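## Task

Get the yellow and green supplement bottles upright into the room where arm3 and arm4 work, well away from the wall opening, while the drink can stays upright on the furniture it currently sits on. A loaded tray travels down one lane on its own and the emptied tray comes back on the other. The yellow bottle, the green bottle and the drink can must never rest against a roller lane unless a gripper is holding them. Nothing may count as placed if only a robot keeps it there at the end. Finish by opening the grippers and moving the arms away.

## Robot and tools

SETUP. Four identical i2rt Big YAM arms: arm1 and arm2 share one room, arm3 and arm4 the other, and a wall with an opening separates them. Two roller lanes carry trays through: a tray with something on it rolls across by itself on one lane, and an empty one returns on the other. Each arm has six joints, a two-finger gripper and a wrist camera that, with joints 1 and 6 at zero and the hand level, sits above the hand looking toward the fingertips. Reach is roughly 1.0 m from the joint 1 axis. Loose objects may occasionally get a brief shove from outside.

FRAME. Poses in results use one shared scene frame: origin on the floor, +z up. The hand point is midway between the fingertips; the hand's z axis runs along the fingers and the fingers close along its y axis. Foot poses are never printed.

execute_actions. Arguments: actions, a list holding exactly one action or nothing; cameras, optional list of names (arm1_cam_wrist, arm2_cam_wrist, arm3_cam_wrist, arm4_cam_wrist, cam_arm1_arm2, cam_arm3_arm4, or all; omitted or null means all, [] means none). An action is an object keyed by arm name; each arm takes only "joints", an object of absolute targets (not offsets) by name. Names, units and ranges: joint1_rad -2.879 to 2.879 (base yaw, positive counter-clockwise seen from above, 0 faces the way the foot faces); joint2_rad 0 to 3.141 (shoulder, 0 is upper arm back and roughly level, increasing lifts it up then forward); joint3_rad 0 to 3.019 (elbow, 0 folded, increasing opens); joint4_rad -1.692 to 1.57 (hand pitch, positive tips fingers up); joint5_rad -1.57 to 1.57 (hand yaw sideways, positive to the arm's right); joint6_rad -2.094 to 2.094 (hand roll, positive clockwise viewed from behind); gripper_m 0 to 0.093 metres between fingertips. Completion tolerances are ±0.045, ±0.14, ±0.09, ±0.055, ±0.03, ±0.035 rad and ±0.003 m respectively. Every motion in the action starts together; joints move at different speeds, so the hand can sweep a wide path. An action runs at most 15 s. Any unknown key or out-of-range number rejects the whole call and nothing moves. An empty list just reports state and images. Omitted joints or arms may keep driving to older targets.

wait: seconds, 0 to 10; commands nothing and returns the same state and images.

zoom_image: camera name plus region [x0, y0, x1, y1] in pixels, top-left origin, at most 504 by 504, taken from that camera's latest full image. Wrist cameras are fisheye, 504x504; the two room cameras are 672x504.

finished_scene: scene, an integer 1 or 2; irreversible, reports success and gives the next task. Replying with no tool call ends everything.

RESULTS. joint_status tells how each commanded joint of the last accepted action ended. off_target: stopped short and may still be pushing. contact_stop or time_out: old target dropped, joint holds where it stopped, except a time_out joint may keep a target (at most 0.375, 0.375, 0.113, 0.225, 0.075, 0.3 rad away for joints 1 to 6) and keep pushing, moving there itself if freed; on_its_own lists such joints, where held at is the target, not the position. To relieve it, command its reported position. joint command not followed (often with a cause: line) means a self/inter-arm collision check blocked that arm's joint targets; the gripper part still runs, blocked joints read not_followed, and the arm may retry them on later actions until given passable targets. Calls without an action never show that line. A loaded joint holding after a stop sags. Tiny target changes may not move a joint. Torques are per arm joint, offset, scaled and noisy, nonzero even in free air. MOTOR HOT warns at 85 °C; at 100 °C an OVER-TEMPERATURE FAULT drops that whole arm and its gripper until cooled, and unfinished keys read limit_stop_at_motor_heat (resend them). Heat builds while holding loads, including during thinking. A reported stop cancels the remaining execute_actions, wait and finished_scene calls in that reply.

CAUTIONS. Arms do not stop on contact and can press hard; avoid sustained pushing, which also heats motors. A strong squeeze between two arms ends the run, and the collision check ignores fingers, gripper housings and wrist cameras and may react late. Nothing reports arm-to-arm contact. Do not drop objects, slam them, or knock anything off the work area or to the floor. Never leave a target object resting on a roller lane ungripped. Arms act independently, so a stalled arm does not halt the others. The world keeps running while you compose replies, with arms holding the last command. Before finishing, release and retract.

Each tool is called by a JSON object that holds its "method" and its "body", one argument or row to a line.

## Session

{"method": "execute_actions", "body": {
  "actions": []
}}

Scene clock: 0.00 s.
Joint torques (N m, as the arm reports them, + toward a larger angle): no reading
arm1.joint_positions: joint1_rad=-0.072 joint2_rad=+0.303 joint3_rad=+1.352 joint4_rad=-1.351 joint5_rad=-0.056 joint6_rad=+0.204 gripper_m=+0.095
arm1.joint_status: not commanded
arm1.hand: x=-1.1300 y=-0.4956 z=+1.4252 quat_wxyz=(-0.379, +0.498, -0.632, -0.458) (m; scene frame)
arm2.joint_positions: joint1_rad=-0.532 joint2_rad=+0.476 joint3_rad=+1.720 joint4_rad=-1.237 joint5_rad=-0.114 joint6_rad=+0.814 gripper_m=+0.094
arm2.joint_status: not commanded
arm2.hand: x=-1.7190 y=+0.0936 z=+1.6042 quat_wxyz=(-0.692, -0.414, -0.574, -0.141) (m; scene frame)
arm3.joint_positions: joint1_rad=+0.577 joint2_rad=+0.430 joint3_rad=+1.549 joint4_rad=-1.268 joint5_rad=+0.078 joint6_rad=+0.339 gripper_m=+0.095
arm3.joint_status: not commanded
arm3.hand: x=+1.1405 y=-0.4959 z=+1.5800 quat_wxyz=(-0.254, +0.570, -0.499, -0.602) (m; scene frame)
arm4.joint_positions: joint1_rad=+0.197 joint2_rad=+0.590 joint3_rad=+1.669 joint4_rad=-1.303 joint5_rad=-0.258 joint6_rad=+0.444 gripper_m=+0.094
arm4.joint_status: not commanded
arm4.hand: x=+1.6059 y=+0.0470 z=+1.5709 quat_wxyz=(-0.295, -0.781, +0.004, +0.550) (m; scene frame)
pictures: arm1_cam_wrist, arm2_cam_wrist, arm3_cam_wrist, arm4_cam_wrist, cam_arm1_arm2, cam_arm3_arm4
Images, in order (width x height): arm1_cam_wrist 504x504, arm2_cam_wrist 504x504, arm3_cam_wrist 504x504, arm4_cam_wrist 504x504, cam_arm1_arm2 672x504, cam_arm3_arm4 672x504.

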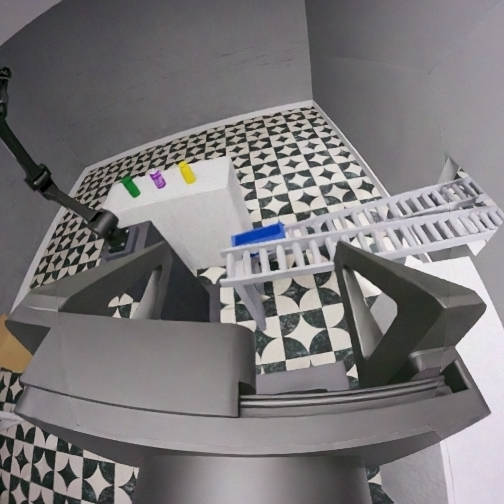

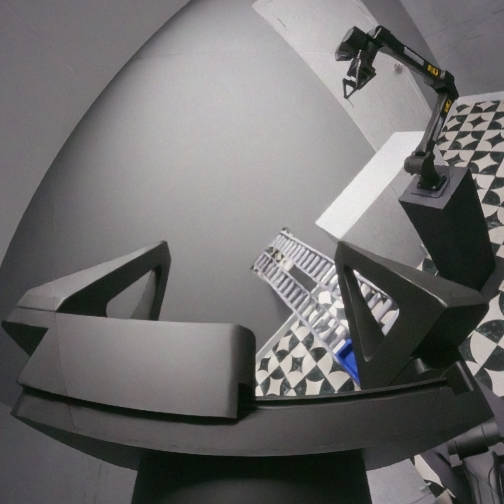

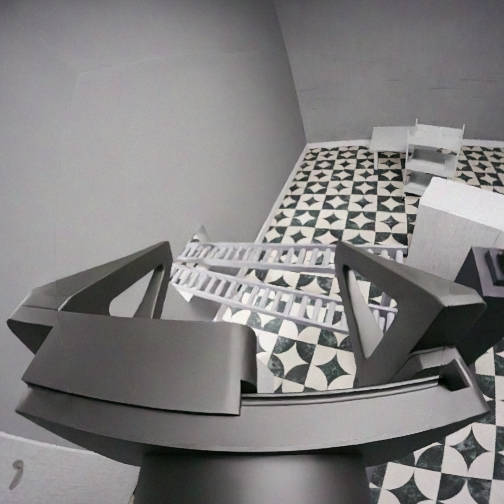

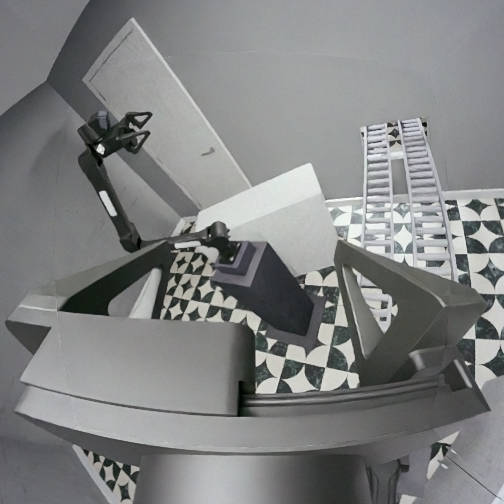

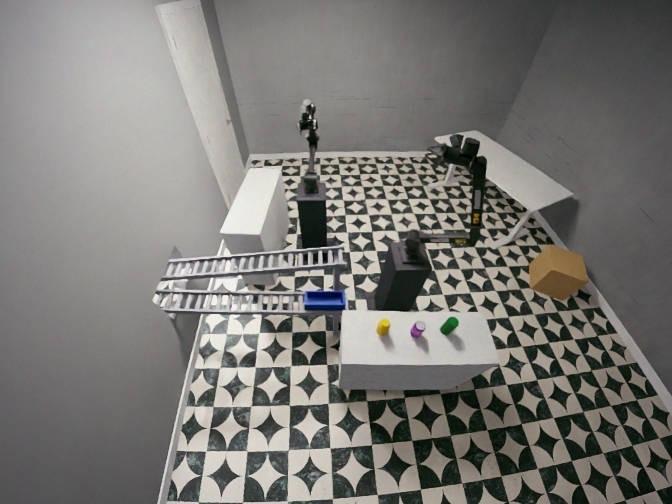

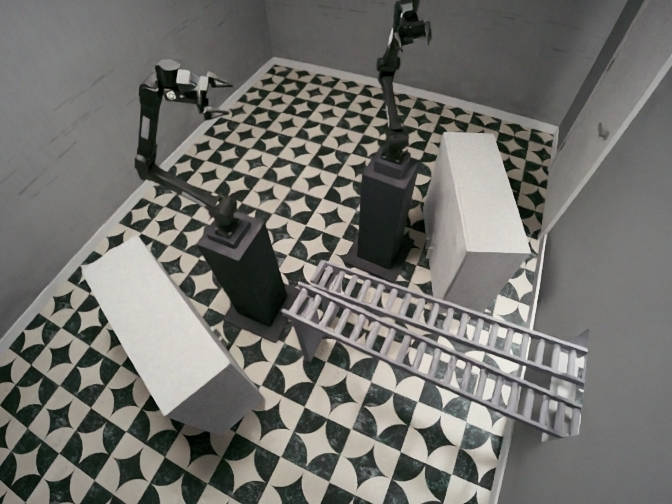

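{"method": "zoom_image", "body": {
  "camera": "cam_arm1_arm2",
  "region": [140, 220, 500, 400]
}}

{"method": "execute_actions", "body": {
  "actions": [
    {"arm1":{"joints":{"joint1_rad":0,"joint2_rad":1.3,"joint3_rad":1.3,"joint4_rad":-1.2,"joint5_rad":0,"joint6_rad":0}},"arm2":{"joints":{"joint1_rad":0.6,"joint2_rad":1.0,"joint3_rad":1.3,"joint4_rad":-1.5,"joint5_rad":0,"joint6_rad":0}},"arm3":{"joints":{"joint1_rad":0,"joint2_rad":1.57,"joint3_rad":1.57,"joint4_rad":0,"joint5_rad":0,"joint6_rad":0}},"arm4":{"joints":{"joint1_rad":0,"joint2_rad":0.3,"joint3_rad":0.6,"joint4_rad":0,"joint5_rad":0,"joint6_rad":0}}}
  ]
}}

Region (140, 220, 500, 400) of cam_arm1_arm2's 672x504 image, scaled by 1.400, with more detail than that image has.

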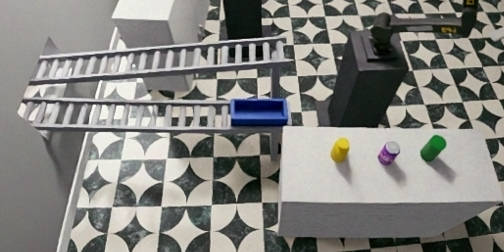

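Scene clock: 2.77 s.
Joint torques (N m, as the arm reports them, + toward a larger angle): arm1=[  2.39 -10.16  10.91   1.73  -0.02  -0.19] | arm2=[-0.25 -6.18 11.91 -0.31 -0.18 -0.05] | arm3=[ -0.58 -12.96  10.28   2.27   0.02  -0.17] | arm4=[-0.37  2.57  8.22  2.32  0.2  -0.03]
arm1.joint_positions: joint1_rad=-0.006 joint2_rad=+1.308 joint3_rad=+1.279 joint4_rad=-1.217 joint5_rad=-0.003 joint6_rad=+0.009 gripper_m=+0.095
arm1.joint_status: all done
arm1.hand: x=-1.1204 y=-0.1516 z=+1.1294 quat_wxyz=(-0.118, +0.690, -0.705, -0.113) (m; scene frame)
arm2.joint_positions: joint1_rad=+0.595 joint2_rad=+0.998 joint3_rad=+1.277 joint4_rad=-1.485 joint5_rad=+0.001 joint6_rad=+0.017 gripper_m=+0.094
arm2.joint_status: all done
arm2.hand: x=-1.5286 y=+0.3073 z=+1.2396 quat_wxyz=(-0.173, +0.276, -0.943, -0.061) (m; scene frame)
arm3.joint_positions: joint1_rad=-0.002 joint2_rad=+1.582 joint3_rad=+1.556 joint4_rad=-0.019 joint5_rad=-0.001 joint6_rad=+0.012 gripper_m=+0.095
arm3.joint_status: all done
arm3.hand: x=+1.2225 y=+0.1194 z=+1.4122 quat_wxyz=(-0.499, +0.497, -0.524, -0.479) (m; scene frame)
arm4.joint_positions: joint1_rad=+0.005 joint2_rad=+0.309 joint3_rad=+0.600 joint4_rad=-0.020 joint5_rad=-0.003 joint6_rad=+0.009 gripper_m=+0.094
arm4.joint_status: all done
arm4.hand: x=+1.4678 y=+0.1173 z=+1.3758 quat_wxyz=(-0.015, -0.606, -0.011, +0.795) (m; scene frame)
pictures: arm1_cam_wrist, arm2_cam_wrist, arm3_cam_wrist, arm4_cam_wrist, cam_arm1_arm2, cam_arm3_arm4
Images, in order (width x height): arm1_cam_wrist 504x504, arm2_cam_wrist 504x504, arm3_cam_wrist 504x504, arm4_cam_wrist 504x504, cam_arm1_arm2 672x504, cam_arm3_arm4 672x504.

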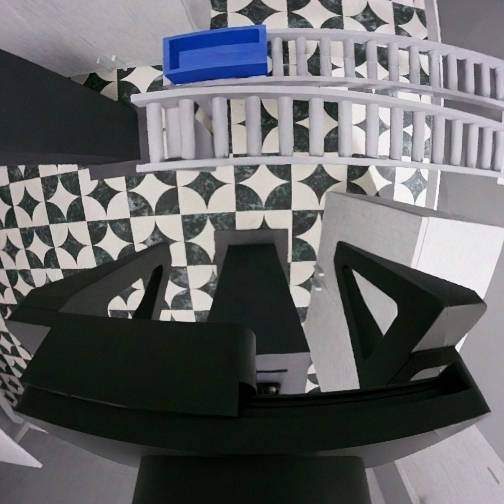

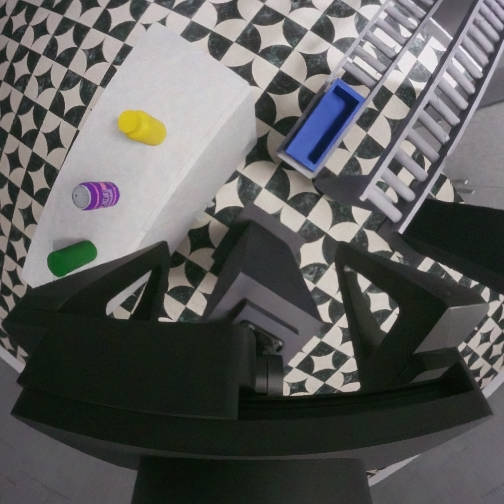

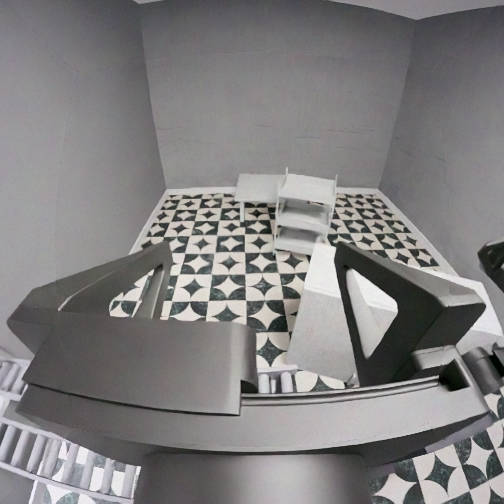

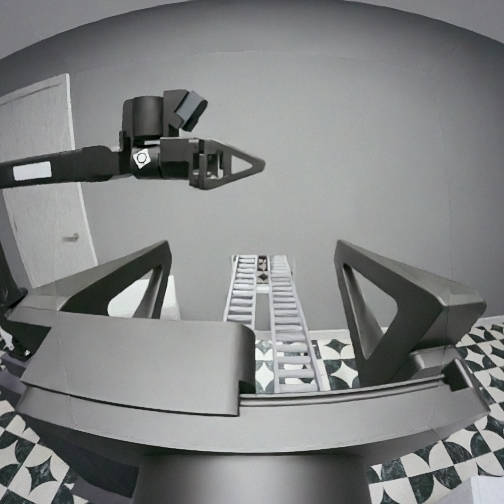

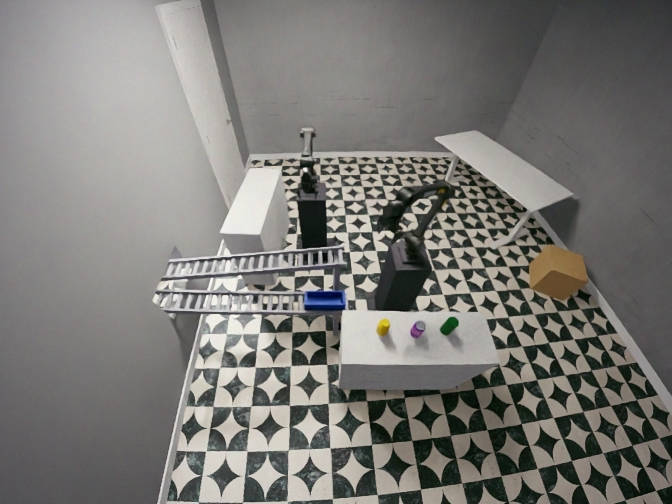

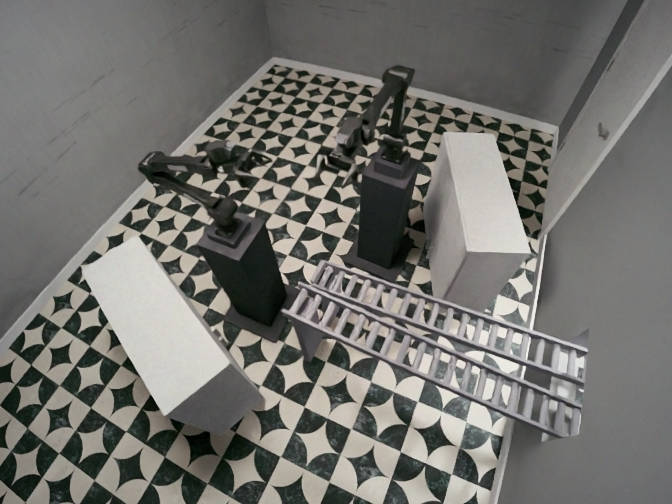

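{"method": "execute_actions", "body": {
  "actions": [
    {"arm1":{"joints":{"joint2_rad":1.8}},"arm2":{"joints":{"joint1_rad":1.3}},"arm3":{"joints":{"joint4_rad":-1.5}},"arm4":{"joints":{"joint3_rad":1.8}}}
  ],
  "cameras": ["arm1_cam_wrist","arm2_cam_wrist"]
}}

Scene clock: 6.53 s.
Joint torques (N m, as the arm reports them, + toward a larger angle): arm1=[  2.33 -16.59   8.73   0.55  -0.02  -0.19] | arm2=[-0.38 -6.28 12.01 -0.3  -0.17 -0.05] | arm3=[ -0.62 -11.66   9.1   -0.04   0.02  -0.17] | arm4=[-0.17 15.62  0.   -0.5   0.21 -0.04]
arm1.joint_positions: joint1_rad=-0.006 joint2_rad=+1.827 joint3_rad=+1.279 joint4_rad=-1.213 joint5_rad=-0.003 joint6_rad=+0.009 gripper_m=+0.095
arm1.joint_status: all done
arm1.hand: x=-1.1180 y=-0.1373 z=+0.8990 quat_wxyz=(+0.064, +0.696, -0.712, +0.069) (m; scene frame)
arm2.joint_positions: joint1_rad=+1.295 joint2_rad=+0.998 joint3_rad=+1.277 joint4_rad=-1.485 joint5_rad=+0.001 joint6_rad=+0.016 gripper_m=+0.094
arm2.joint_status: all done
arm2.hand: x=-1.7105 y=+0.4407 z=+1.2420 quat_wxyz=(-0.147, +0.584, -0.790, -0.116) (m; scene frame)
arm3.joint_positions: joint1_rad=-0.002 joint2_rad=+1.582 joint3_rad=+1.556 joint4_rad=-1.492 joint5_rad=-0.001 joint6_rad=+0.012 gripper_m=+0.095
arm3.joint_status: all done
arm3.hand: x=+1.2130 y=-0.1125 z=+1.1772 quat_wxyz=(-0.022, +0.685, -0.728, -0.017) (m; scene frame)
arm4.joint_positions: joint1_rad=+0.005 joint2_rad=+0.291 joint3_rad=+1.804 joint4_rad=-0.003 joint5_rad=-0.003 joint6_rad=+0.009 gripper_m=+0.094
arm4.joint_status: all done
arm4.hand: x=+2.0358 y=+0.1317 z=+1.8229 quat_wxyz=(-0.020, -0.031, -0.006, +0.999) (m; scene frame)
pictures: arm1_cam_wrist, arm2_cam_wrist
Images, in order (width x height): arm1_cam_wrist 504x504, arm2_cam_wrist 504x504.

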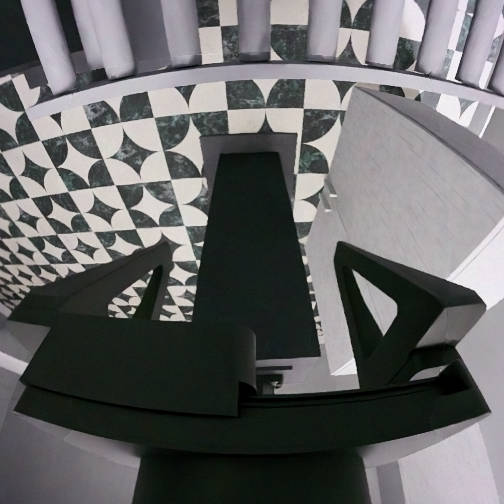

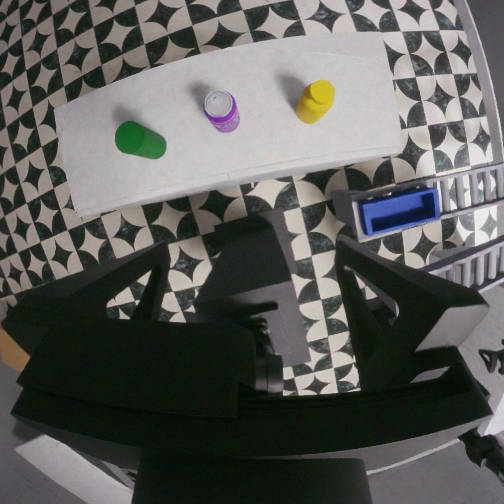

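{"method": "execute_actions", "body": {
  "actions": [
    {"arm1":{"joints":{"joint2_rad":1.0}},"arm2":{"joints":{"joint1_rad":1.06,"joint2_rad":2.08,"joint3_rad":1.855,"joint4_rad":-1.32}},"arm3":{"joints":{"joint2_rad":0.9}},"arm4":{"joints":{"joint3_rad":0.8,"joint4_rad":-1}}}
  ],
  "cameras": ["cam_arm1_arm2","arm2_cam_wrist"]
}}

Scene clock: 11.73 s.
Joint torques (N m, as the arm reports them, + toward a larger angle): arm1=[ 2.39 -4.21 11.07  2.17 -0.02 -0.19] | arm2=[ -0.5  -24.53  13.     0.03  -0.18  -0.04] | arm3=[-0.57 -0.83  8.43  1.15  0.02 -0.17] | arm4=[-0.28  2.77  8.19  1.23  0.22 -0.04]
arm1.joint_positions: joint1_rad=-0.006 joint2_rad=+0.988 joint3_rad=+1.279 joint4_rad=-1.213 joint5_rad=-0.003 joint6_rad=+0.009 gripper_m=+0.095
arm1.joint_status: all done
arm1.hand: x=-1.1225 y=-0.2166 z=+1.2569 quat_wxyz=(-0.229, +0.664, -0.676, -0.223) (m; scene frame)
arm2.joint_positions: joint1_rad=+1.057 joint2_rad=+2.090 joint3_rad=+1.813 joint4_rad=-1.329 joint5_rad=+0.001 joint6_rad=+0.015 gripper_m=+0.094
arm2.joint_status: all done
arm2.hand: x=-1.4913 y=+0.6735 z=+0.9592 quat_wxyz=(+0.013, +0.495, -0.869, +0.003) (m; scene frame)
arm3.joint_positions: joint1_rad=-0.002 joint2_rad=+0.899 joint3_rad=+1.556 joint4_rad=-1.497 joint5_rad=-0.001 joint6_rad=+0.012 gripper_m=+0.095
arm3.joint_status: all done
arm3.hand: x=+1.2026 y=-0.2962 z=+1.4432 quat_wxyz=(-0.260, +0.641, -0.678, -0.248) (m; scene frame)
arm4.joint_positions: joint1_rad=+0.005 joint2_rad=+0.311 joint3_rad=+0.796 joint4_rad=-0.991 joint5_rad=-0.003 joint6_rad=+0.009 gripper_m=+0.094
arm4.joint_status: all done
arm4.hand: x=+1.5178 y=+0.1197 z=+1.2603 quat_wxyz=(-0.008, -0.862, -0.012, +0.506) (m; scene frame)
pictures: arm2_cam_wrist, cam_arm1_arm2
Images, in order (width x height): arm2_cam_wrist 504x504, cam_arm1_arm2 672x504.

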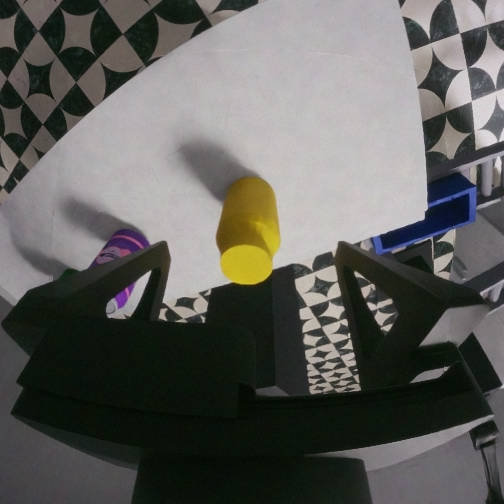

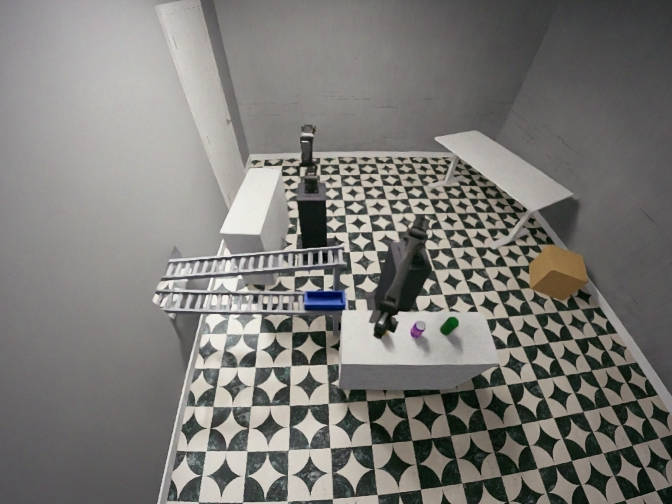

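{"method": "execute_actions", "body": {
  "actions": [
    {"arm2":{"joints":{"joint1_rad":1.07,"joint2_rad":1.92,"joint3_rad":1.48,"joint4_rad":-1.11}}}
  ],
  "cameras": ["cam_arm1_arm2","arm2_cam_wrist"]
}}

Scene clock: 13.67 s.
Joint torques (N m, as the arm reports them, + toward a larger angle): arm1=[ 2.4  -4.2  11.08  2.16 -0.02 -0.19] | arm2=[  0.21 -21.91   8.4    0.44  -0.18  -0.04] | arm3=[-0.6  -0.38  8.37  1.14  0.02 -0.17] | arm4=[-0.4   2.75  8.07  1.22  0.21 -0.03]
arm1.joint_positions: joint1_rad=-0.006 joint2_rad=+0.988 joint3_rad=+1.279 joint4_rad=-1.213 joint5_rad=-0.003 joint6_rad=+0.009 gripper_m=+0.095
arm1.joint_status: not commanded
arm1.hand: x=-1.1225 y=-0.2166 z=+1.2569 quat_wxyz=(-0.229, +0.664, -0.676, -0.223) (m; scene frame)
arm2.joint_positions: joint1_rad=+1.060 joint2_rad=+1.935 joint3_rad=+1.481 joint4_rad=-1.128 joint5_rad=+0.001 joint6_rad=+0.015 gripper_m=+0.094
arm2.joint_status: all done
arm2.hand: x=-1.5259 y=+0.6168 z=+0.9298 quat_wxyz=(+0.003, +0.497, -0.868, -0.004) (m; scene frame)
arm3.joint_positions: joint1_rad=-0.002 joint2_rad=+0.899 joint3_rad=+1.556 joint4_rad=-1.497 joint5_rad=-0.001 joint6_rad=+0.012 gripper_m=+0.095
arm3.joint_status: not commanded
arm3.hand: x=+1.2026 y=-0.2962 z=+1.4432 quat_wxyz=(-0.260, +0.641, -0.678, -0.248) (m; scene frame)
arm4.joint_positions: joint1_rad=+0.005 joint2_rad=+0.311 joint3_rad=+0.796 joint4_rad=-0.991 joint5_rad=-0.003 joint6_rad=+0.009 gripper_m=+0.094
arm4.joint_status: not commanded
arm4.hand: x=+1.5178 y=+0.1197 z=+1.2603 quat_wxyz=(-0.008, -0.862, -0.012, +0.506) (m; scene frame)
pictures: arm2_cam_wrist, cam_arm1_arm2
Images, in order (width x height): arm2_cam_wrist 504x504, cam_arm1_arm2 672x504.

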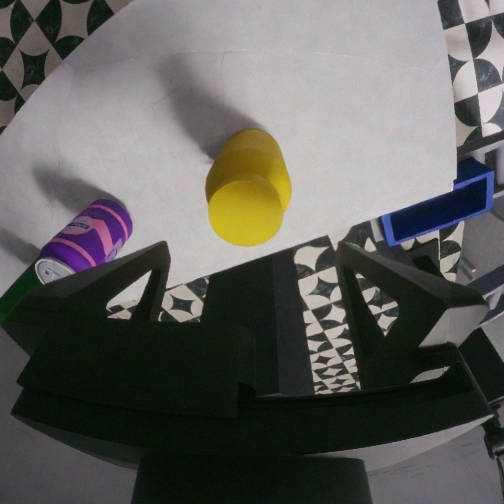

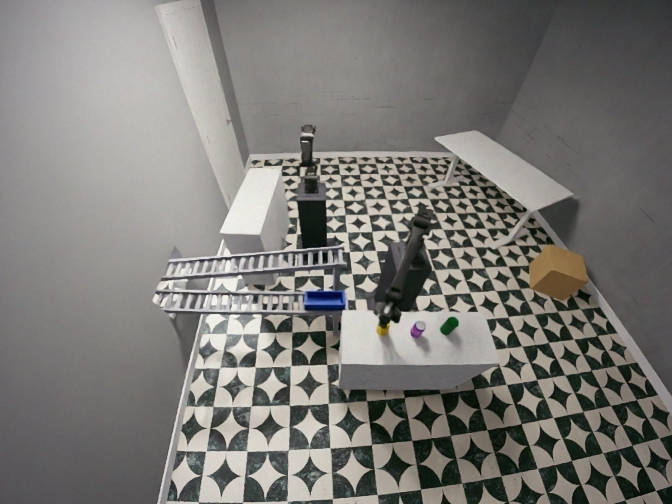

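{"method": "execute_actions", "body": {
  "actions": [
    {"arm2":{"joints":{"joint1_rad":1.078,"joint2_rad":2.045,"joint3_rad":1.425,"joint4_rad":-0.925}}}
  ],
  "cameras": ["arm2_cam_wrist"]
}}

Scene clock: 15.67 s.
Joint torques (N m, as the arm reports them, + toward a larger angle): arm1=[ 2.46 -4.21 11.07  2.16 -0.02 -0.19] | arm2=[  0.13 -23.59   7.96   0.42  -0.16  -0.01] | arm3=[-0.61 -0.38  8.38  1.15  0.02 -0.17] | arm4=[-0.25  2.81  8.09  1.24  0.22 -0.03]
arm1.joint_positions: joint1_rad=-0.006 joint2_rad=+0.988 joint3_rad=+1.279 joint4_rad=-1.213 joint5_rad=-0.003 joint6_rad=+0.009 gripper_m=+0.095
arm1.joint_status: not commanded
arm1.hand: x=-1.1225 y=-0.2166 z=+1.2569 quat_wxyz=(-0.229, +0.664, -0.676, -0.223) (m; scene frame)
arm2.joint_positions: joint1_rad=+1.070 joint2_rad=+2.069 joint3_rad=+1.422 joint4_rad=-0.943 joint5_rad=+0.001 joint6_rad=+0.015 gripper_m=+0.094
arm2.joint_status: all done
arm2.hand: x=-1.5300 y=+0.6223 z=+0.8378 quat_wxyz=(+0.006, +0.501, -0.865, -0.002) (m; scene frame)
arm3.joint_positions: joint1_rad=-0.002 joint2_rad=+0.899 joint3_rad=+1.556 joint4_rad=-1.497 joint5_rad=-0.001 joint6_rad=+0.012 gripper_m=+0.095
arm3.joint_status: not commanded
arm3.hand: x=+1.2026 y=-0.2962 z=+1.4432 quat_wxyz=(-0.260, +0.641, -0.678, -0.248) (m; scene frame)
arm4.joint_positions: joint1_rad=+0.005 joint2_rad=+0.311 joint3_rad=+0.796 joint4_rad=-0.991 joint5_rad=-0.003 joint6_rad=+0.009 gripper_m=+0.094
arm4.joint_status: not commanded
arm4.hand: x=+1.5178 y=+0.1197 z=+1.2603 quat_wxyz=(-0.008, -0.862, -0.012, +0.506) (m; scene frame)
pictures: arm2_cam_wrist
Images, in order (width x height): arm2_cam_wrist 504x504.

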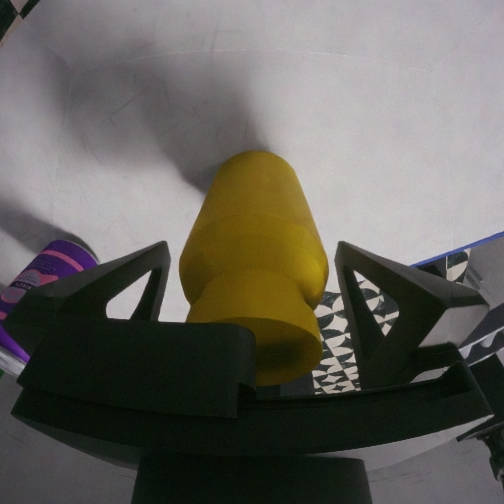

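{"method": "execute_actions", "body": {
  "actions": [
    {"arm2":{"joints":{"gripper_m":0.04}}}
  ],
  "cameras": []
}}

{"method": "execute_actions", "body": {
  "actions": [
    {"arm2":{"joints":{"joint2_rad":1.92,"joint3_rad":1.52,"joint4_rad":-1.13}}}
  ],
  "cameras": []
}}

{"method": "execute_actions", "body": {
  "actions": [
    {"arm2":{"joints":{"joint1_rad":0.26,"joint6_rad":0.25}}}
  ],
  "cameras": ["arm2_cam_wrist","arm1_cam_wrist","cam_arm1_arm2"]
}}

Scene clock: 18.13 s.
Joint torques (N m, as the arm reports them, + toward a larger angle): arm1=[ 2.38 -4.21 11.06  2.16 -0.02 -0.19] | arm2=[ -0.15 -23.58   7.81   0.35  -0.16  -0.03] | arm3=[-0.61 -0.37  8.37  1.14  0.02 -0.17] | arm4=[-0.35  2.73  8.08  1.24  0.21 -0.04]
arm1.joint_positions: joint1_rad=-0.006 joint2_rad=+0.988 joint3_rad=+1.279 joint4_rad=-1.213 joint5_rad=-0.003 joint6_rad=+0.009 gripper_m=+0.095
arm1.joint_status: not commanded
arm1.hand: x=-1.1225 y=-0.2166 z=+1.2569 quat_wxyz=(-0.229, +0.664, -0.676, -0.223) (m; scene frame)
arm2.joint_positions: joint1_rad=+1.070 joint2_rad=+2.069 joint3_rad=+1.422 joint4_rad=-0.942 joint5_rad=+0.001 joint6_rad=+0.015 gripper_m=+0.065
arm2.joint_status: gripper_m off_target (ended at +0.065, target +0.040)
arm2.hand: x=-1.5301 y=+0.6225 z=+0.8378 quat_wxyz=(+0.006, +0.501, -0.865, -0.002) (m; scene frame)
arm3.joint_positions: joint1_rad=-0.002 joint2_rad=+0.899 joint3_rad=+1.556 joint4_rad=-1.497 joint5_rad=-0.001 joint6_rad=+0.012 gripper_m=+0.095
arm3.joint_status: not commanded
arm3.hand: x=+1.2026 y=-0.2962 z=+1.4432 quat_wxyz=(-0.260, +0.641, -0.678, -0.248) (m; scene frame)
arm4.joint_positions: joint1_rad=+0.005 joint2_rad=+0.311 joint3_rad=+0.796 joint4_rad=-0.991 joint5_rad=-0.003 joint6_rad=+0.009 gripper_m=+0.094
arm4.joint_status: not commanded
arm4.hand: x=+1.5178 y=+0.1197 z=+1.2603 quat_wxyz=(-0.008, -0.862, -0.012, +0.506) (m; scene frame)
pictures: none
No camera images: the call's "cameras" was empty. Leave "cameras" out to get every camera's image.

Scene clock: 19.27 s.
Joint torques (N m, as the arm reports them, + toward a larger angle): arm1=[ 2.41 -4.24 11.06  2.15 -0.02 -0.19] | arm2=[ -0.09 -22.24  13.17  -0.77  -0.18  -0.04] | arm3=[-0.55 -0.36  8.36  1.14  0.02 -0.17] | arm4=[-0.33  2.78  8.11  1.22  0.21 -0.04]
arm1.joint_positions: joint1_rad=-0.006 joint2_rad=+0.988 joint3_rad=+1.279 joint4_rad=-1.213 joint5_rad=-0.003 joint6_rad=+0.009 gripper_m=+0.095
arm1.joint_status: not commanded
arm1.hand: x=-1.1225 y=-0.2166 z=+1.2569 quat_wxyz=(-0.229, +0.664, -0.676, -0.223) (m; scene frame)
arm2.joint_positions: joint1_rad=+1.070 joint2_rad=+1.932 joint3_rad=+1.470 joint4_rad=-1.114 joint5_rad=+0.001 joint6_rad=+0.015 gripper_m=+0.065
arm2.joint_status: all done
arm2.hand: x=-1.5312 y=+0.6188 z=+0.9275 quat_wxyz=(+0.000, +0.501, -0.865, -0.005) (m; scene frame)
arm3.joint_positions: joint1_rad=-0.002 joint2_rad=+0.899 joint3_rad=+1.556 joint4_rad=-1.497 joint5_rad=-0.001 joint6_rad=+0.012 gripper_m=+0.095
arm3.joint_status: not commanded
arm3.hand: x=+1.2026 y=-0.2962 z=+1.4432 quat_wxyz=(-0.260, +0.641, -0.678, -0.248) (m; scene frame)
arm4.joint_positions: joint1_rad=+0.005 joint2_rad=+0.311 joint3_rad=+0.796 joint4_rad=-0.991 joint5_rad=-0.003 joint6_rad=+0.009 gripper_m=+0.094
arm4.joint_status: not commanded
arm4.hand: x=+1.5178 y=+0.1197 z=+1.2603 quat_wxyz=(-0.008, -0.862, -0.012, +0.506) (m; scene frame)
pictures: none
No camera images: the call's "cameras" was empty. Leave "cameras" out to get every camera's image.

Scene clock: 20.87 s.
Joint torques (N m, as the arm reports them, + toward a larger angle): arm1=[ 2.43 -4.2  11.07  2.16 -0.02 -0.19] | arm2=[  0.1  -21.92  12.98  -0.86  -0.29   0.21] | arm3=[-0.59 -0.35  8.36  1.13  0.03 -0.17] | arm4=[-0.29  2.78  8.1   1.24  0.22 -0.04]
arm1.joint_positions: joint1_rad=-0.006 joint2_rad=+0.988 joint3_rad=+1.279 joint4_rad=-1.213 joint5_rad=-0.003 joint6_rad=+0.009 gripper_m=+0.095
arm1.joint_status: not commanded
arm1.hand: x=-1.1225 y=-0.2166 z=+1.2569 quat_wxyz=(-0.229, +0.664, -0.676, -0.223) (m; scene frame)
arm2.joint_positions: joint1_rad=+0.254 joint2_rad=+1.934 joint3_rad=+1.470 joint4_rad=-1.114 joint5_rad=+0.003 joint6_rad=+0.234 gripper_m=+0.065
arm2.joint_status: all done
arm2.hand: x=-1.2603 y=+0.2660 z=+0.9208 quat_wxyz=(+0.005, +0.007, -1.000, -0.004) (m; scene frame)
arm3.joint_positions: joint1_rad=-0.002 joint2_rad=+0.899 joint3_rad=+1.556 joint4_rad=-1.497 joint5_rad=-0.001 joint6_rad=+0.012 gripper_m=+0.095
arm3.joint_status: not commanded
arm3.hand: x=+1.2026 y=-0.2962 z=+1.4432 quat_wxyz=(-0.260, +0.641, -0.678, -0.248) (m; scene frame)
arm4.joint_positions: joint1_rad=+0.005 joint2_rad=+0.311 joint3_rad=+0.796 joint4_rad=-0.991 joint5_rad=-0.003 joint6_rad=+0.009 gripper_m=+0.094
arm4.joint_status: not commanded
arm4.hand: x=+1.5178 y=+0.1197 z=+1.2603 quat_wxyz=(-0.008, -0.862, -0.012, +0.506) (m; scene frame)
pictures: arm1_cam_wrist, arm2_cam_wrist, cam_arm1_arm2
Images, in order (width x height): arm1_cam_wrist 504x504, arm2_cam_wrist 504x504, cam_arm1_arm2 672x504.

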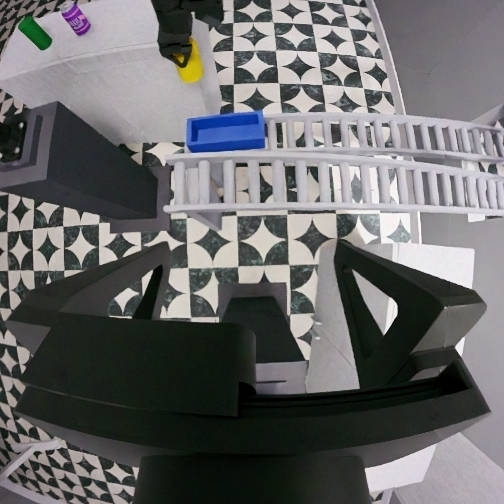

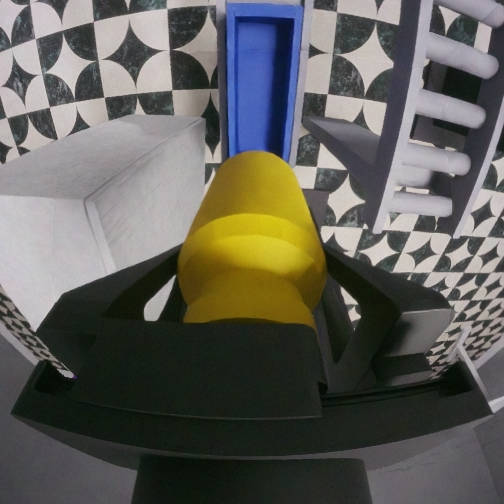

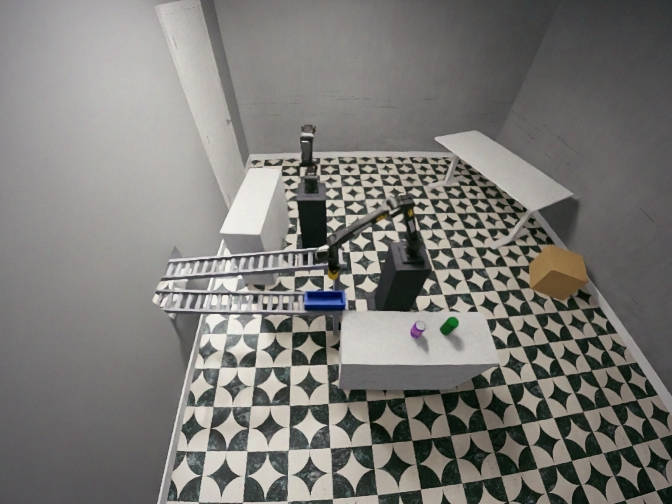

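{"method": "execute_actions", "body": {
  "actions": [
    {"arm2":{"joints":{"joint1_rad":0.2,"joint2_rad":2.42,"joint3_rad":1.94,"joint4_rad":-1.0,"joint6_rad":0.17}}}
  ],
  "cameras": ["arm2_cam_wrist","arm1_cam_wrist","cam_arm1_arm2"]
}}

{"method": "zoom_image", "body": {
  "camera": "cam_arm1_arm2",
  "region": [260, 230, 400, 330]
}}

Scene clock: 23.20 s.
Joint torques (N m, as the arm reports them, + toward a larger angle): arm1=[ 2.41 -4.21 11.07  2.17 -0.02 -0.19] | arm2=[ -0.06 -30.37  13.42   0.08  -0.2   -0.05] | arm3=[-0.61 -0.33  8.36  1.14  0.02 -0.17] | arm4=[-0.34  2.85  8.08  1.23  0.21 -0.04]
arm1.joint_positions: joint1_rad=-0.006 joint2_rad=+0.988 joint3_rad=+1.279 joint4_rad=-1.213 joint5_rad=-0.003 joint6_rad=+0.009 gripper_m=+0.095
arm1.joint_status: not commanded
arm1.hand: x=-1.1225 y=-0.2166 z=+1.2569 quat_wxyz=(-0.229, +0.664, -0.676, -0.223) (m; scene frame)
arm2.joint_positions: joint1_rad=+0.197 joint2_rad=+2.459 joint3_rad=+1.879 joint4_rad=-1.008 joint5_rad=+0.002 joint6_rad=+0.187 gripper_m=+0.065
arm2.joint_status: all done
arm2.hand: x=-1.1423 y=+0.2594 z=+0.7380 quat_wxyz=(+0.010, +0.002, -1.000, -0.004) (m; scene frame)
arm3.joint_positions: joint1_rad=-0.002 joint2_rad=+0.899 joint3_rad=+1.556 joint4_rad=-1.497 joint5_rad=-0.001 joint6_rad=+0.012 gripper_m=+0.095
arm3.joint_status: not commanded
arm3.hand: x=+1.2026 y=-0.2962 z=+1.4432 quat_wxyz=(-0.260, +0.641, -0.678, -0.248) (m; scene frame)
arm4.joint_positions: joint1_rad=+0.005 joint2_rad=+0.311 joint3_rad=+0.796 joint4_rad=-0.991 joint5_rad=-0.003 joint6_rad=+0.009 gripper_m=+0.094
arm4.joint_status: not commanded
arm4.hand: x=+1.5178 y=+0.1197 z=+1.2603 quat_wxyz=(-0.008, -0.862, -0.012, +0.506) (m; scene frame)
pictures: arm1_cam_wrist, arm2_cam_wrist, cam_arm1_arm2
Images, in order (width x height): arm1_cam_wrist 504x504, arm2_cam_wrist 504x504, cam_arm1_arm2 672x504.

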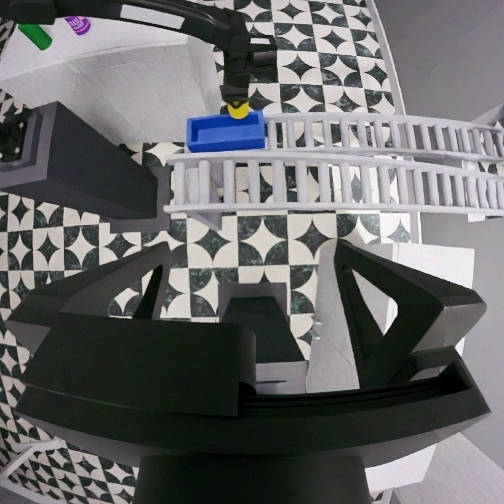

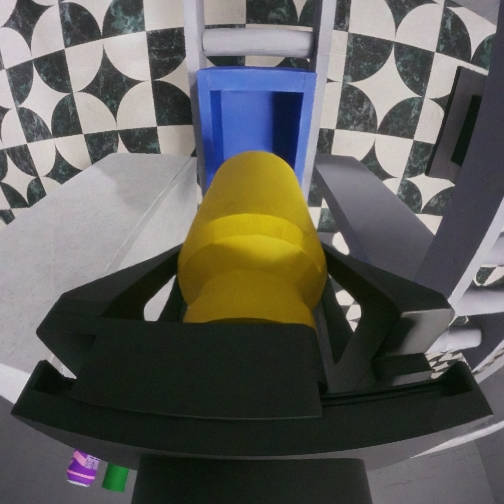

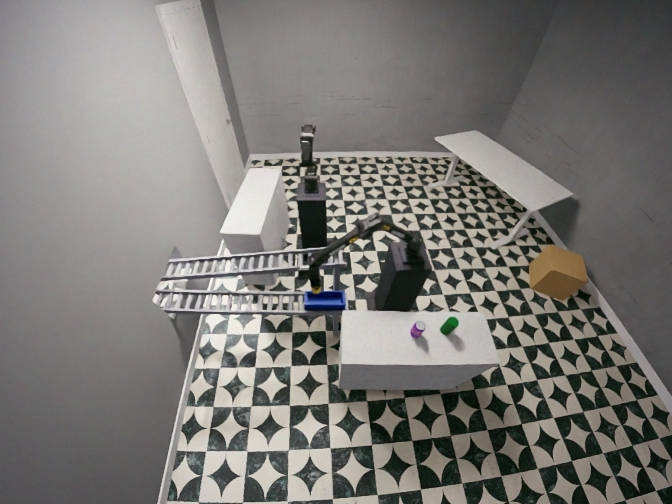

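Region (260, 230, 400, 330) of cam_arm1_arm2's 672x504 image, scaled by 3.600, with more detail than that image has; it fills the top 360 rows of this view, and the rest is white.

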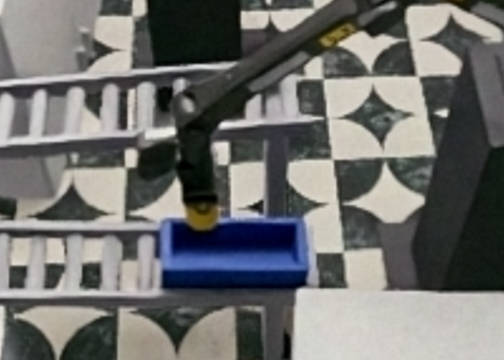

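{"method": "execute_actions", "body": {
  "actions": [
    {"arm2":{"joints":{"joint1_rad":0.186,"joint2_rad":2.525,"joint3_rad":2.10,"joint4_rad":-1.045}}}
  ],
  "cameras": ["arm2_cam_wrist","arm1_cam_wrist"]
}}

Scene clock: 24.93 s.
Joint torques (N m, as the arm reports them, + toward a larger angle): arm1=[ 2.43 -4.17 11.06  2.17 -0.02 -0.19] | arm2=[ -1.38 -29.43  14.77  -0.73  -0.19  -0.05] | arm3=[-0.57 -0.39  8.38  1.14  0.02 -0.17] | arm4=[-0.3   2.86  8.09  1.23  0.21 -0.03]
arm1.joint_positions: joint1_rad=-0.006 joint2_rad=+0.988 joint3_rad=+1.279 joint4_rad=-1.213 joint5_rad=-0.003 joint6_rad=+0.009 gripper_m=+0.095
arm1.joint_status: not commanded
arm1.hand: x=-1.1225 y=-0.2166 z=+1.2569 quat_wxyz=(-0.229, +0.664, -0.676, -0.223) (m; scene frame)
arm2.joint_positions: joint1_rad=+0.196 joint2_rad=+2.545 joint3_rad=+2.030 joint4_rad=-1.030 joint5_rad=+0.002 joint6_rad=+0.187 gripper_m=+0.065
arm2.joint_status: all done
arm2.hand: x=-1.1044 y=+0.2666 z=+0.7299 quat_wxyz=(-0.011, +0.002, -1.000, -0.008) (m; scene frame)
arm3.joint_positions: joint1_rad=-0.002 joint2_rad=+0.899 joint3_rad=+1.556 joint4_rad=-1.497 joint5_rad=-0.001 joint6_rad=+0.012 gripper_m=+0.095
arm3.joint_status: not commanded
arm3.hand: x=+1.2026 y=-0.2962 z=+1.4432 quat_wxyz=(-0.260, +0.641, -0.678, -0.248) (m; scene frame)
arm4.joint_positions: joint1_rad=+0.005 joint2_rad=+0.311 joint3_rad=+0.796 joint4_rad=-0.991 joint5_rad=-0.003 joint6_rad=+0.009 gripper_m=+0.094
arm4.joint_status: not commanded
arm4.hand: x=+1.5178 y=+0.1197 z=+1.2603 quat_wxyz=(-0.008, -0.862, -0.012, +0.506) (m; scene frame)
pictures: arm1_cam_wrist, arm2_cam_wrist
Images, in order (width x height): arm1_cam_wrist 504x504, arm2_cam_wrist 504x504.

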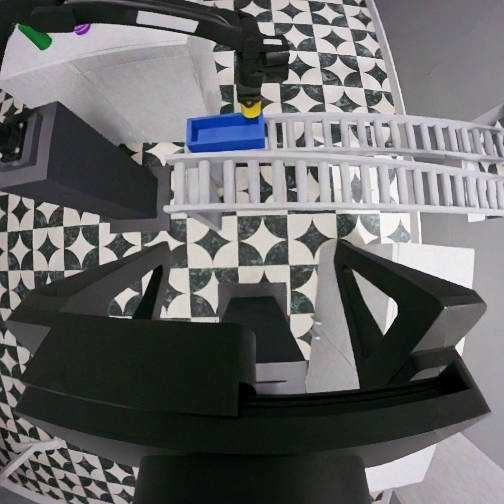

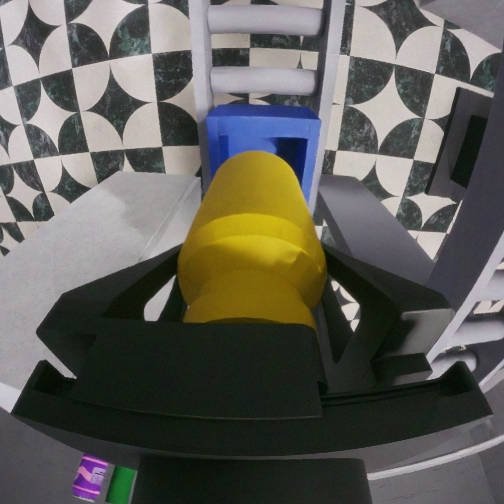

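{"method": "execute_actions", "body": {
  "actions": [
    {"arm2":{"joints":{"joint1_rad":0.168,"joint2_rad":2.55}}}
  ],
  "cameras": ["arm2_cam_wrist","arm1_cam_wrist"]
}}

Scene clock: 26.10 s.
Joint torques (N m, as the arm reports them, + toward a larger angle): arm1=[ 2.4  -4.18 11.07  2.17 -0.02 -0.19] | arm2=[ -1.04 -29.22  14.14  -0.88  -0.21  -0.04] | arm3=[-0.56 -0.32  8.37  1.15  0.03 -0.17] | arm4=[-0.31  2.8   8.08  1.22  0.21 -0.04]
arm1.joint_positions: joint1_rad=-0.006 joint2_rad=+0.988 joint3_rad=+1.279 joint4_rad=-1.213 joint5_rad=-0.003 joint6_rad=+0.009 gripper_m=+0.095
arm1.joint_status: not commanded
arm1.hand: x=-1.1225 y=-0.2166 z=+1.2569 quat_wxyz=(-0.229, +0.664, -0.676, -0.223) (m; scene frame)
arm2.joint_positions: joint1_rad=+0.171 joint2_rad=+2.570 joint3_rad=+2.035 joint4_rad=-1.030 joint5_rad=+0.002 joint6_rad=+0.187 gripper_m=+0.065
arm2.joint_status: all done
arm2.hand: x=-1.1063 y=+0.2481 z=+0.7139 quat_wxyz=(-0.001, -0.010, -1.000, -0.006) (m; scene frame)
arm3.joint_positions: joint1_rad=-0.002 joint2_rad=+0.899 joint3_rad=+1.556 joint4_rad=-1.497 joint5_rad=-0.001 joint6_rad=+0.012 gripper_m=+0.095
arm3.joint_status: not commanded
arm3.hand: x=+1.2026 y=-0.2962 z=+1.4432 quat_wxyz=(-0.260, +0.641, -0.678, -0.248) (m; scene frame)
arm4.joint_positions: joint1_rad=+0.005 joint2_rad=+0.311 joint3_rad=+0.796 joint4_rad=-0.991 joint5_rad=-0.003 joint6_rad=+0.009 gripper_m=+0.094
arm4.joint_status: not commanded
arm4.hand: x=+1.5178 y=+0.1197 z=+1.2603 quat_wxyz=(-0.008, -0.862, -0.012, +0.506) (m; scene frame)
pictures: arm1_cam_wrist, arm2_cam_wrist
Images, in order (width x height): arm1_cam_wrist 504x504, arm2_cam_wrist 504x504.

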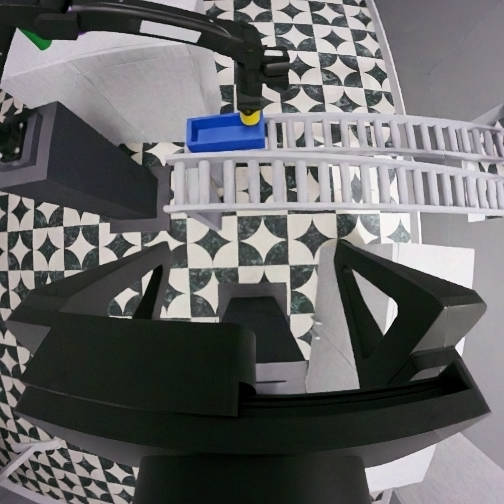

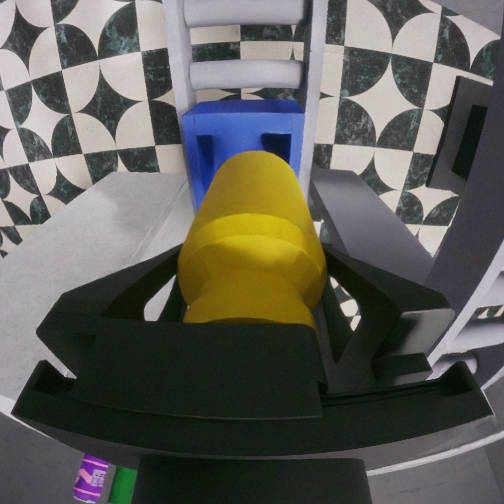

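Need y≈.256.

{"method": "execute_actions", "body": {
  "actions": [
    {"arm2":{"joints":{"joint1_rad":0.19,"joint2_rad":2.575,"joint4_rad":-1.0}}}
  ],
  "cameras": ["arm2_cam_wrist","arm1_cam_wrist"]
}}

Scene clock: 27.30 s.
Joint torques (N m, as the arm reports them, + toward a larger angle): arm1=[ 2.45 -4.2  11.07  2.16 -0.02 -0.19] | arm2=[ -0.21 -29.54  13.87   0.31  -0.19  -0.06] | arm3=[-0.59 -0.37  8.37  1.15  0.02 -0.17] | arm4=[-0.25  2.75  8.09  1.22  0.21 -0.04]
arm1.joint_positions: joint1_rad=-0.006 joint2_rad=+0.988 joint3_rad=+1.279 joint4_rad=-1.213 joint5_rad=-0.003 joint6_rad=+0.009 gripper_m=+0.095
arm1.joint_status: not commanded
arm1.hand: x=-1.1225 y=-0.2166 z=+1.2569 quat_wxyz=(-0.229, +0.664, -0.676, -0.223) (m; scene frame)
arm2.joint_positions: joint1_rad=+0.182 joint2_rad=+2.595 joint3_rad=+2.036 joint4_rad=-1.019 joint5_rad=+0.002 joint6_rad=+0.187 gripper_m=+0.065
arm2.joint_status: all done
arm2.hand: x=-1.1121 y=+0.2555 z=+0.6973 quat_wxyz=(+0.005, -0.005, -1.000, -0.005) (m; scene frame)
arm3.joint_positions: joint1_rad=-0.002 joint2_rad=+0.899 joint3_rad=+1.556 joint4_rad=-1.497 joint5_rad=-0.001 joint6_rad=+0.012 gripper_m=+0.095
arm3.joint_status: not commanded
arm3.hand: x=+1.2026 y=-0.2962 z=+1.4432 quat_wxyz=(-0.260, +0.641, -0.678, -0.248) (m; scene frame)
arm4.joint_positions: joint1_rad=+0.005 joint2_rad=+0.311 joint3_rad=+0.796 joint4_rad=-0.991 joint5_rad=-0.003 joint6_rad=+0.009 gripper_m=+0.094
arm4.joint_status: not commanded
arm4.hand: x=+1.5178 y=+0.1197 z=+1.2603 quat_wxyz=(-0.008, -0.862, -0.012, +0.506) (m; scene frame)
pictures: arm1_cam_wrist, arm2_cam_wrist
Images, in order (width x height): arm1_cam_wrist 504x504, arm2_cam_wrist 504x504.

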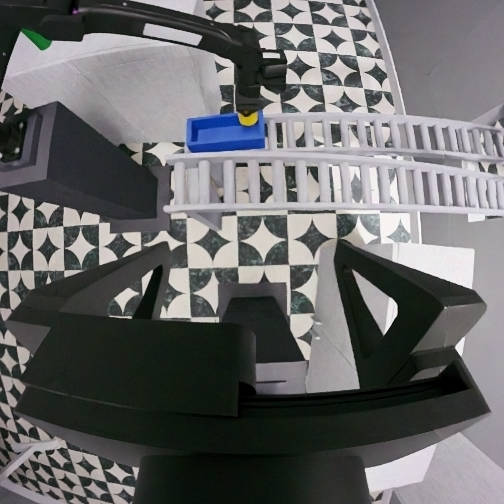

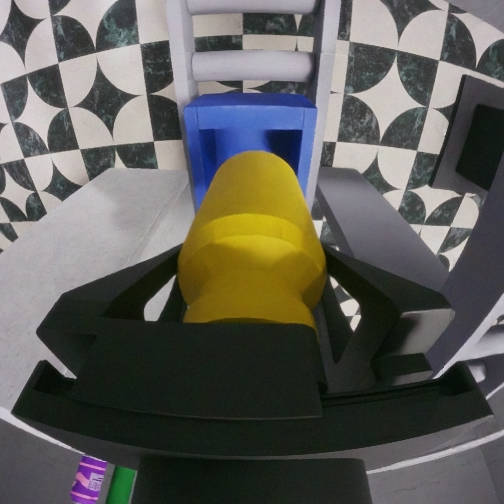

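{"method": "execute_actions", "body": {
  "actions": [
    {"arm2":{"joints":{"joint2_rad":2.645,"joint4_rad":-0.9}}}
  ],
  "cameras": ["arm2_cam_wrist","cam_arm1_arm2"]
}}

{"method": "zoom_image", "body": {
  "camera": "cam_arm1_arm2",
  "region": [260, 230, 400, 330]
}}

Scene clock: 28.90 s.
Joint torques (N m, as the arm reports them, + toward a larger angle): arm1=[ 2.44 -4.16 11.06  2.17 -0.02 -0.19] | arm2=[ -0.09 -30.94  12.8    0.37  -0.21  -0.04] | arm3=[-0.58 -0.3   8.37  1.13  0.02 -0.17] | arm4=[-0.33  2.85  8.09  1.24  0.21 -0.04]
arm1.joint_positions: joint1_rad=-0.006 joint2_rad=+0.988 joint3_rad=+1.279 joint4_rad=-1.213 joint5_rad=-0.003 joint6_rad=+0.009 gripper_m=+0.095
arm1.joint_status: not commanded
arm1.hand: x=-1.1225 y=-0.2166 z=+1.2569 quat_wxyz=(-0.229, +0.664, -0.676, -0.223) (m; scene frame)
arm2.joint_positions: joint1_rad=+0.182 joint2_rad=+2.681 joint3_rad=+2.046 joint4_rad=-0.917 joint5_rad=+0.002 joint6_rad=+0.187 gripper_m=+0.065
arm2.joint_status: all done
arm2.hand: x=-1.1115 y=+0.2564 z=+0.6420 quat_wxyz=(-0.008, -0.005, -1.000, -0.007) (m; scene frame)
arm3.joint_positions: joint1_rad=-0.002 joint2_rad=+0.899 joint3_rad=+1.556 joint4_rad=-1.497 joint5_rad=-0.001 joint6_rad=+0.012 gripper_m=+0.095
arm3.joint_status: not commanded
arm3.hand: x=+1.2026 y=-0.2962 z=+1.4432 quat_wxyz=(-0.260, +0.641, -0.678, -0.248) (m; scene frame)
arm4.joint_positions: joint1_rad=+0.005 joint2_rad=+0.311 joint3_rad=+0.796 joint4_rad=-0.991 joint5_rad=-0.003 joint6_rad=+0.009 gripper_m=+0.094
arm4.joint_status: not commanded
arm4.hand: x=+1.5178 y=+0.1197 z=+1.2603 quat_wxyz=(-0.008, -0.862, -0.012, +0.506) (m; scene frame)
pictures: arm2_cam_wrist, cam_arm1_arm2
Images, in order (width x height): arm2_cam_wrist 504x504, cam_arm1_arm2 672x504.

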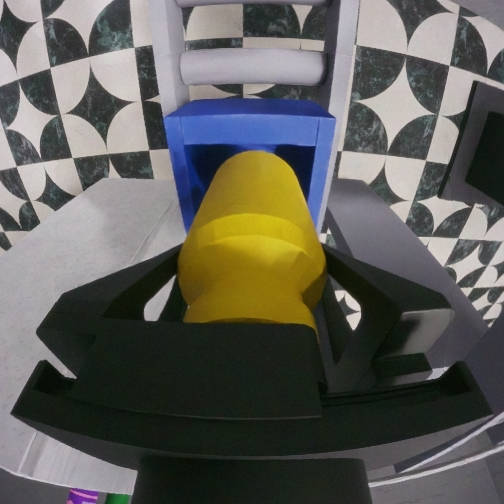

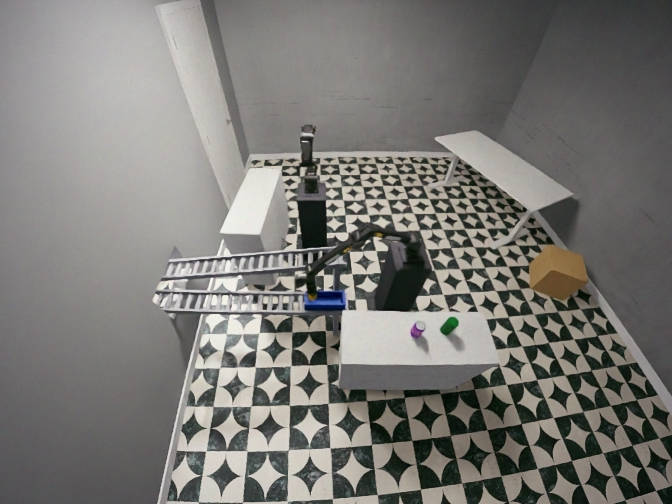

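Region (260, 230, 400, 330) of cam_arm1_arm2's 672x504 image, scaled by 3.600, with more detail than that image has; it fills the top 360 rows of this view, and the rest is white.

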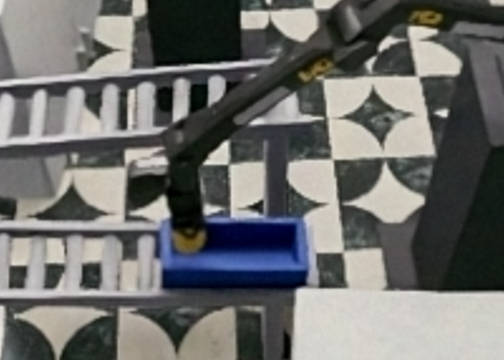

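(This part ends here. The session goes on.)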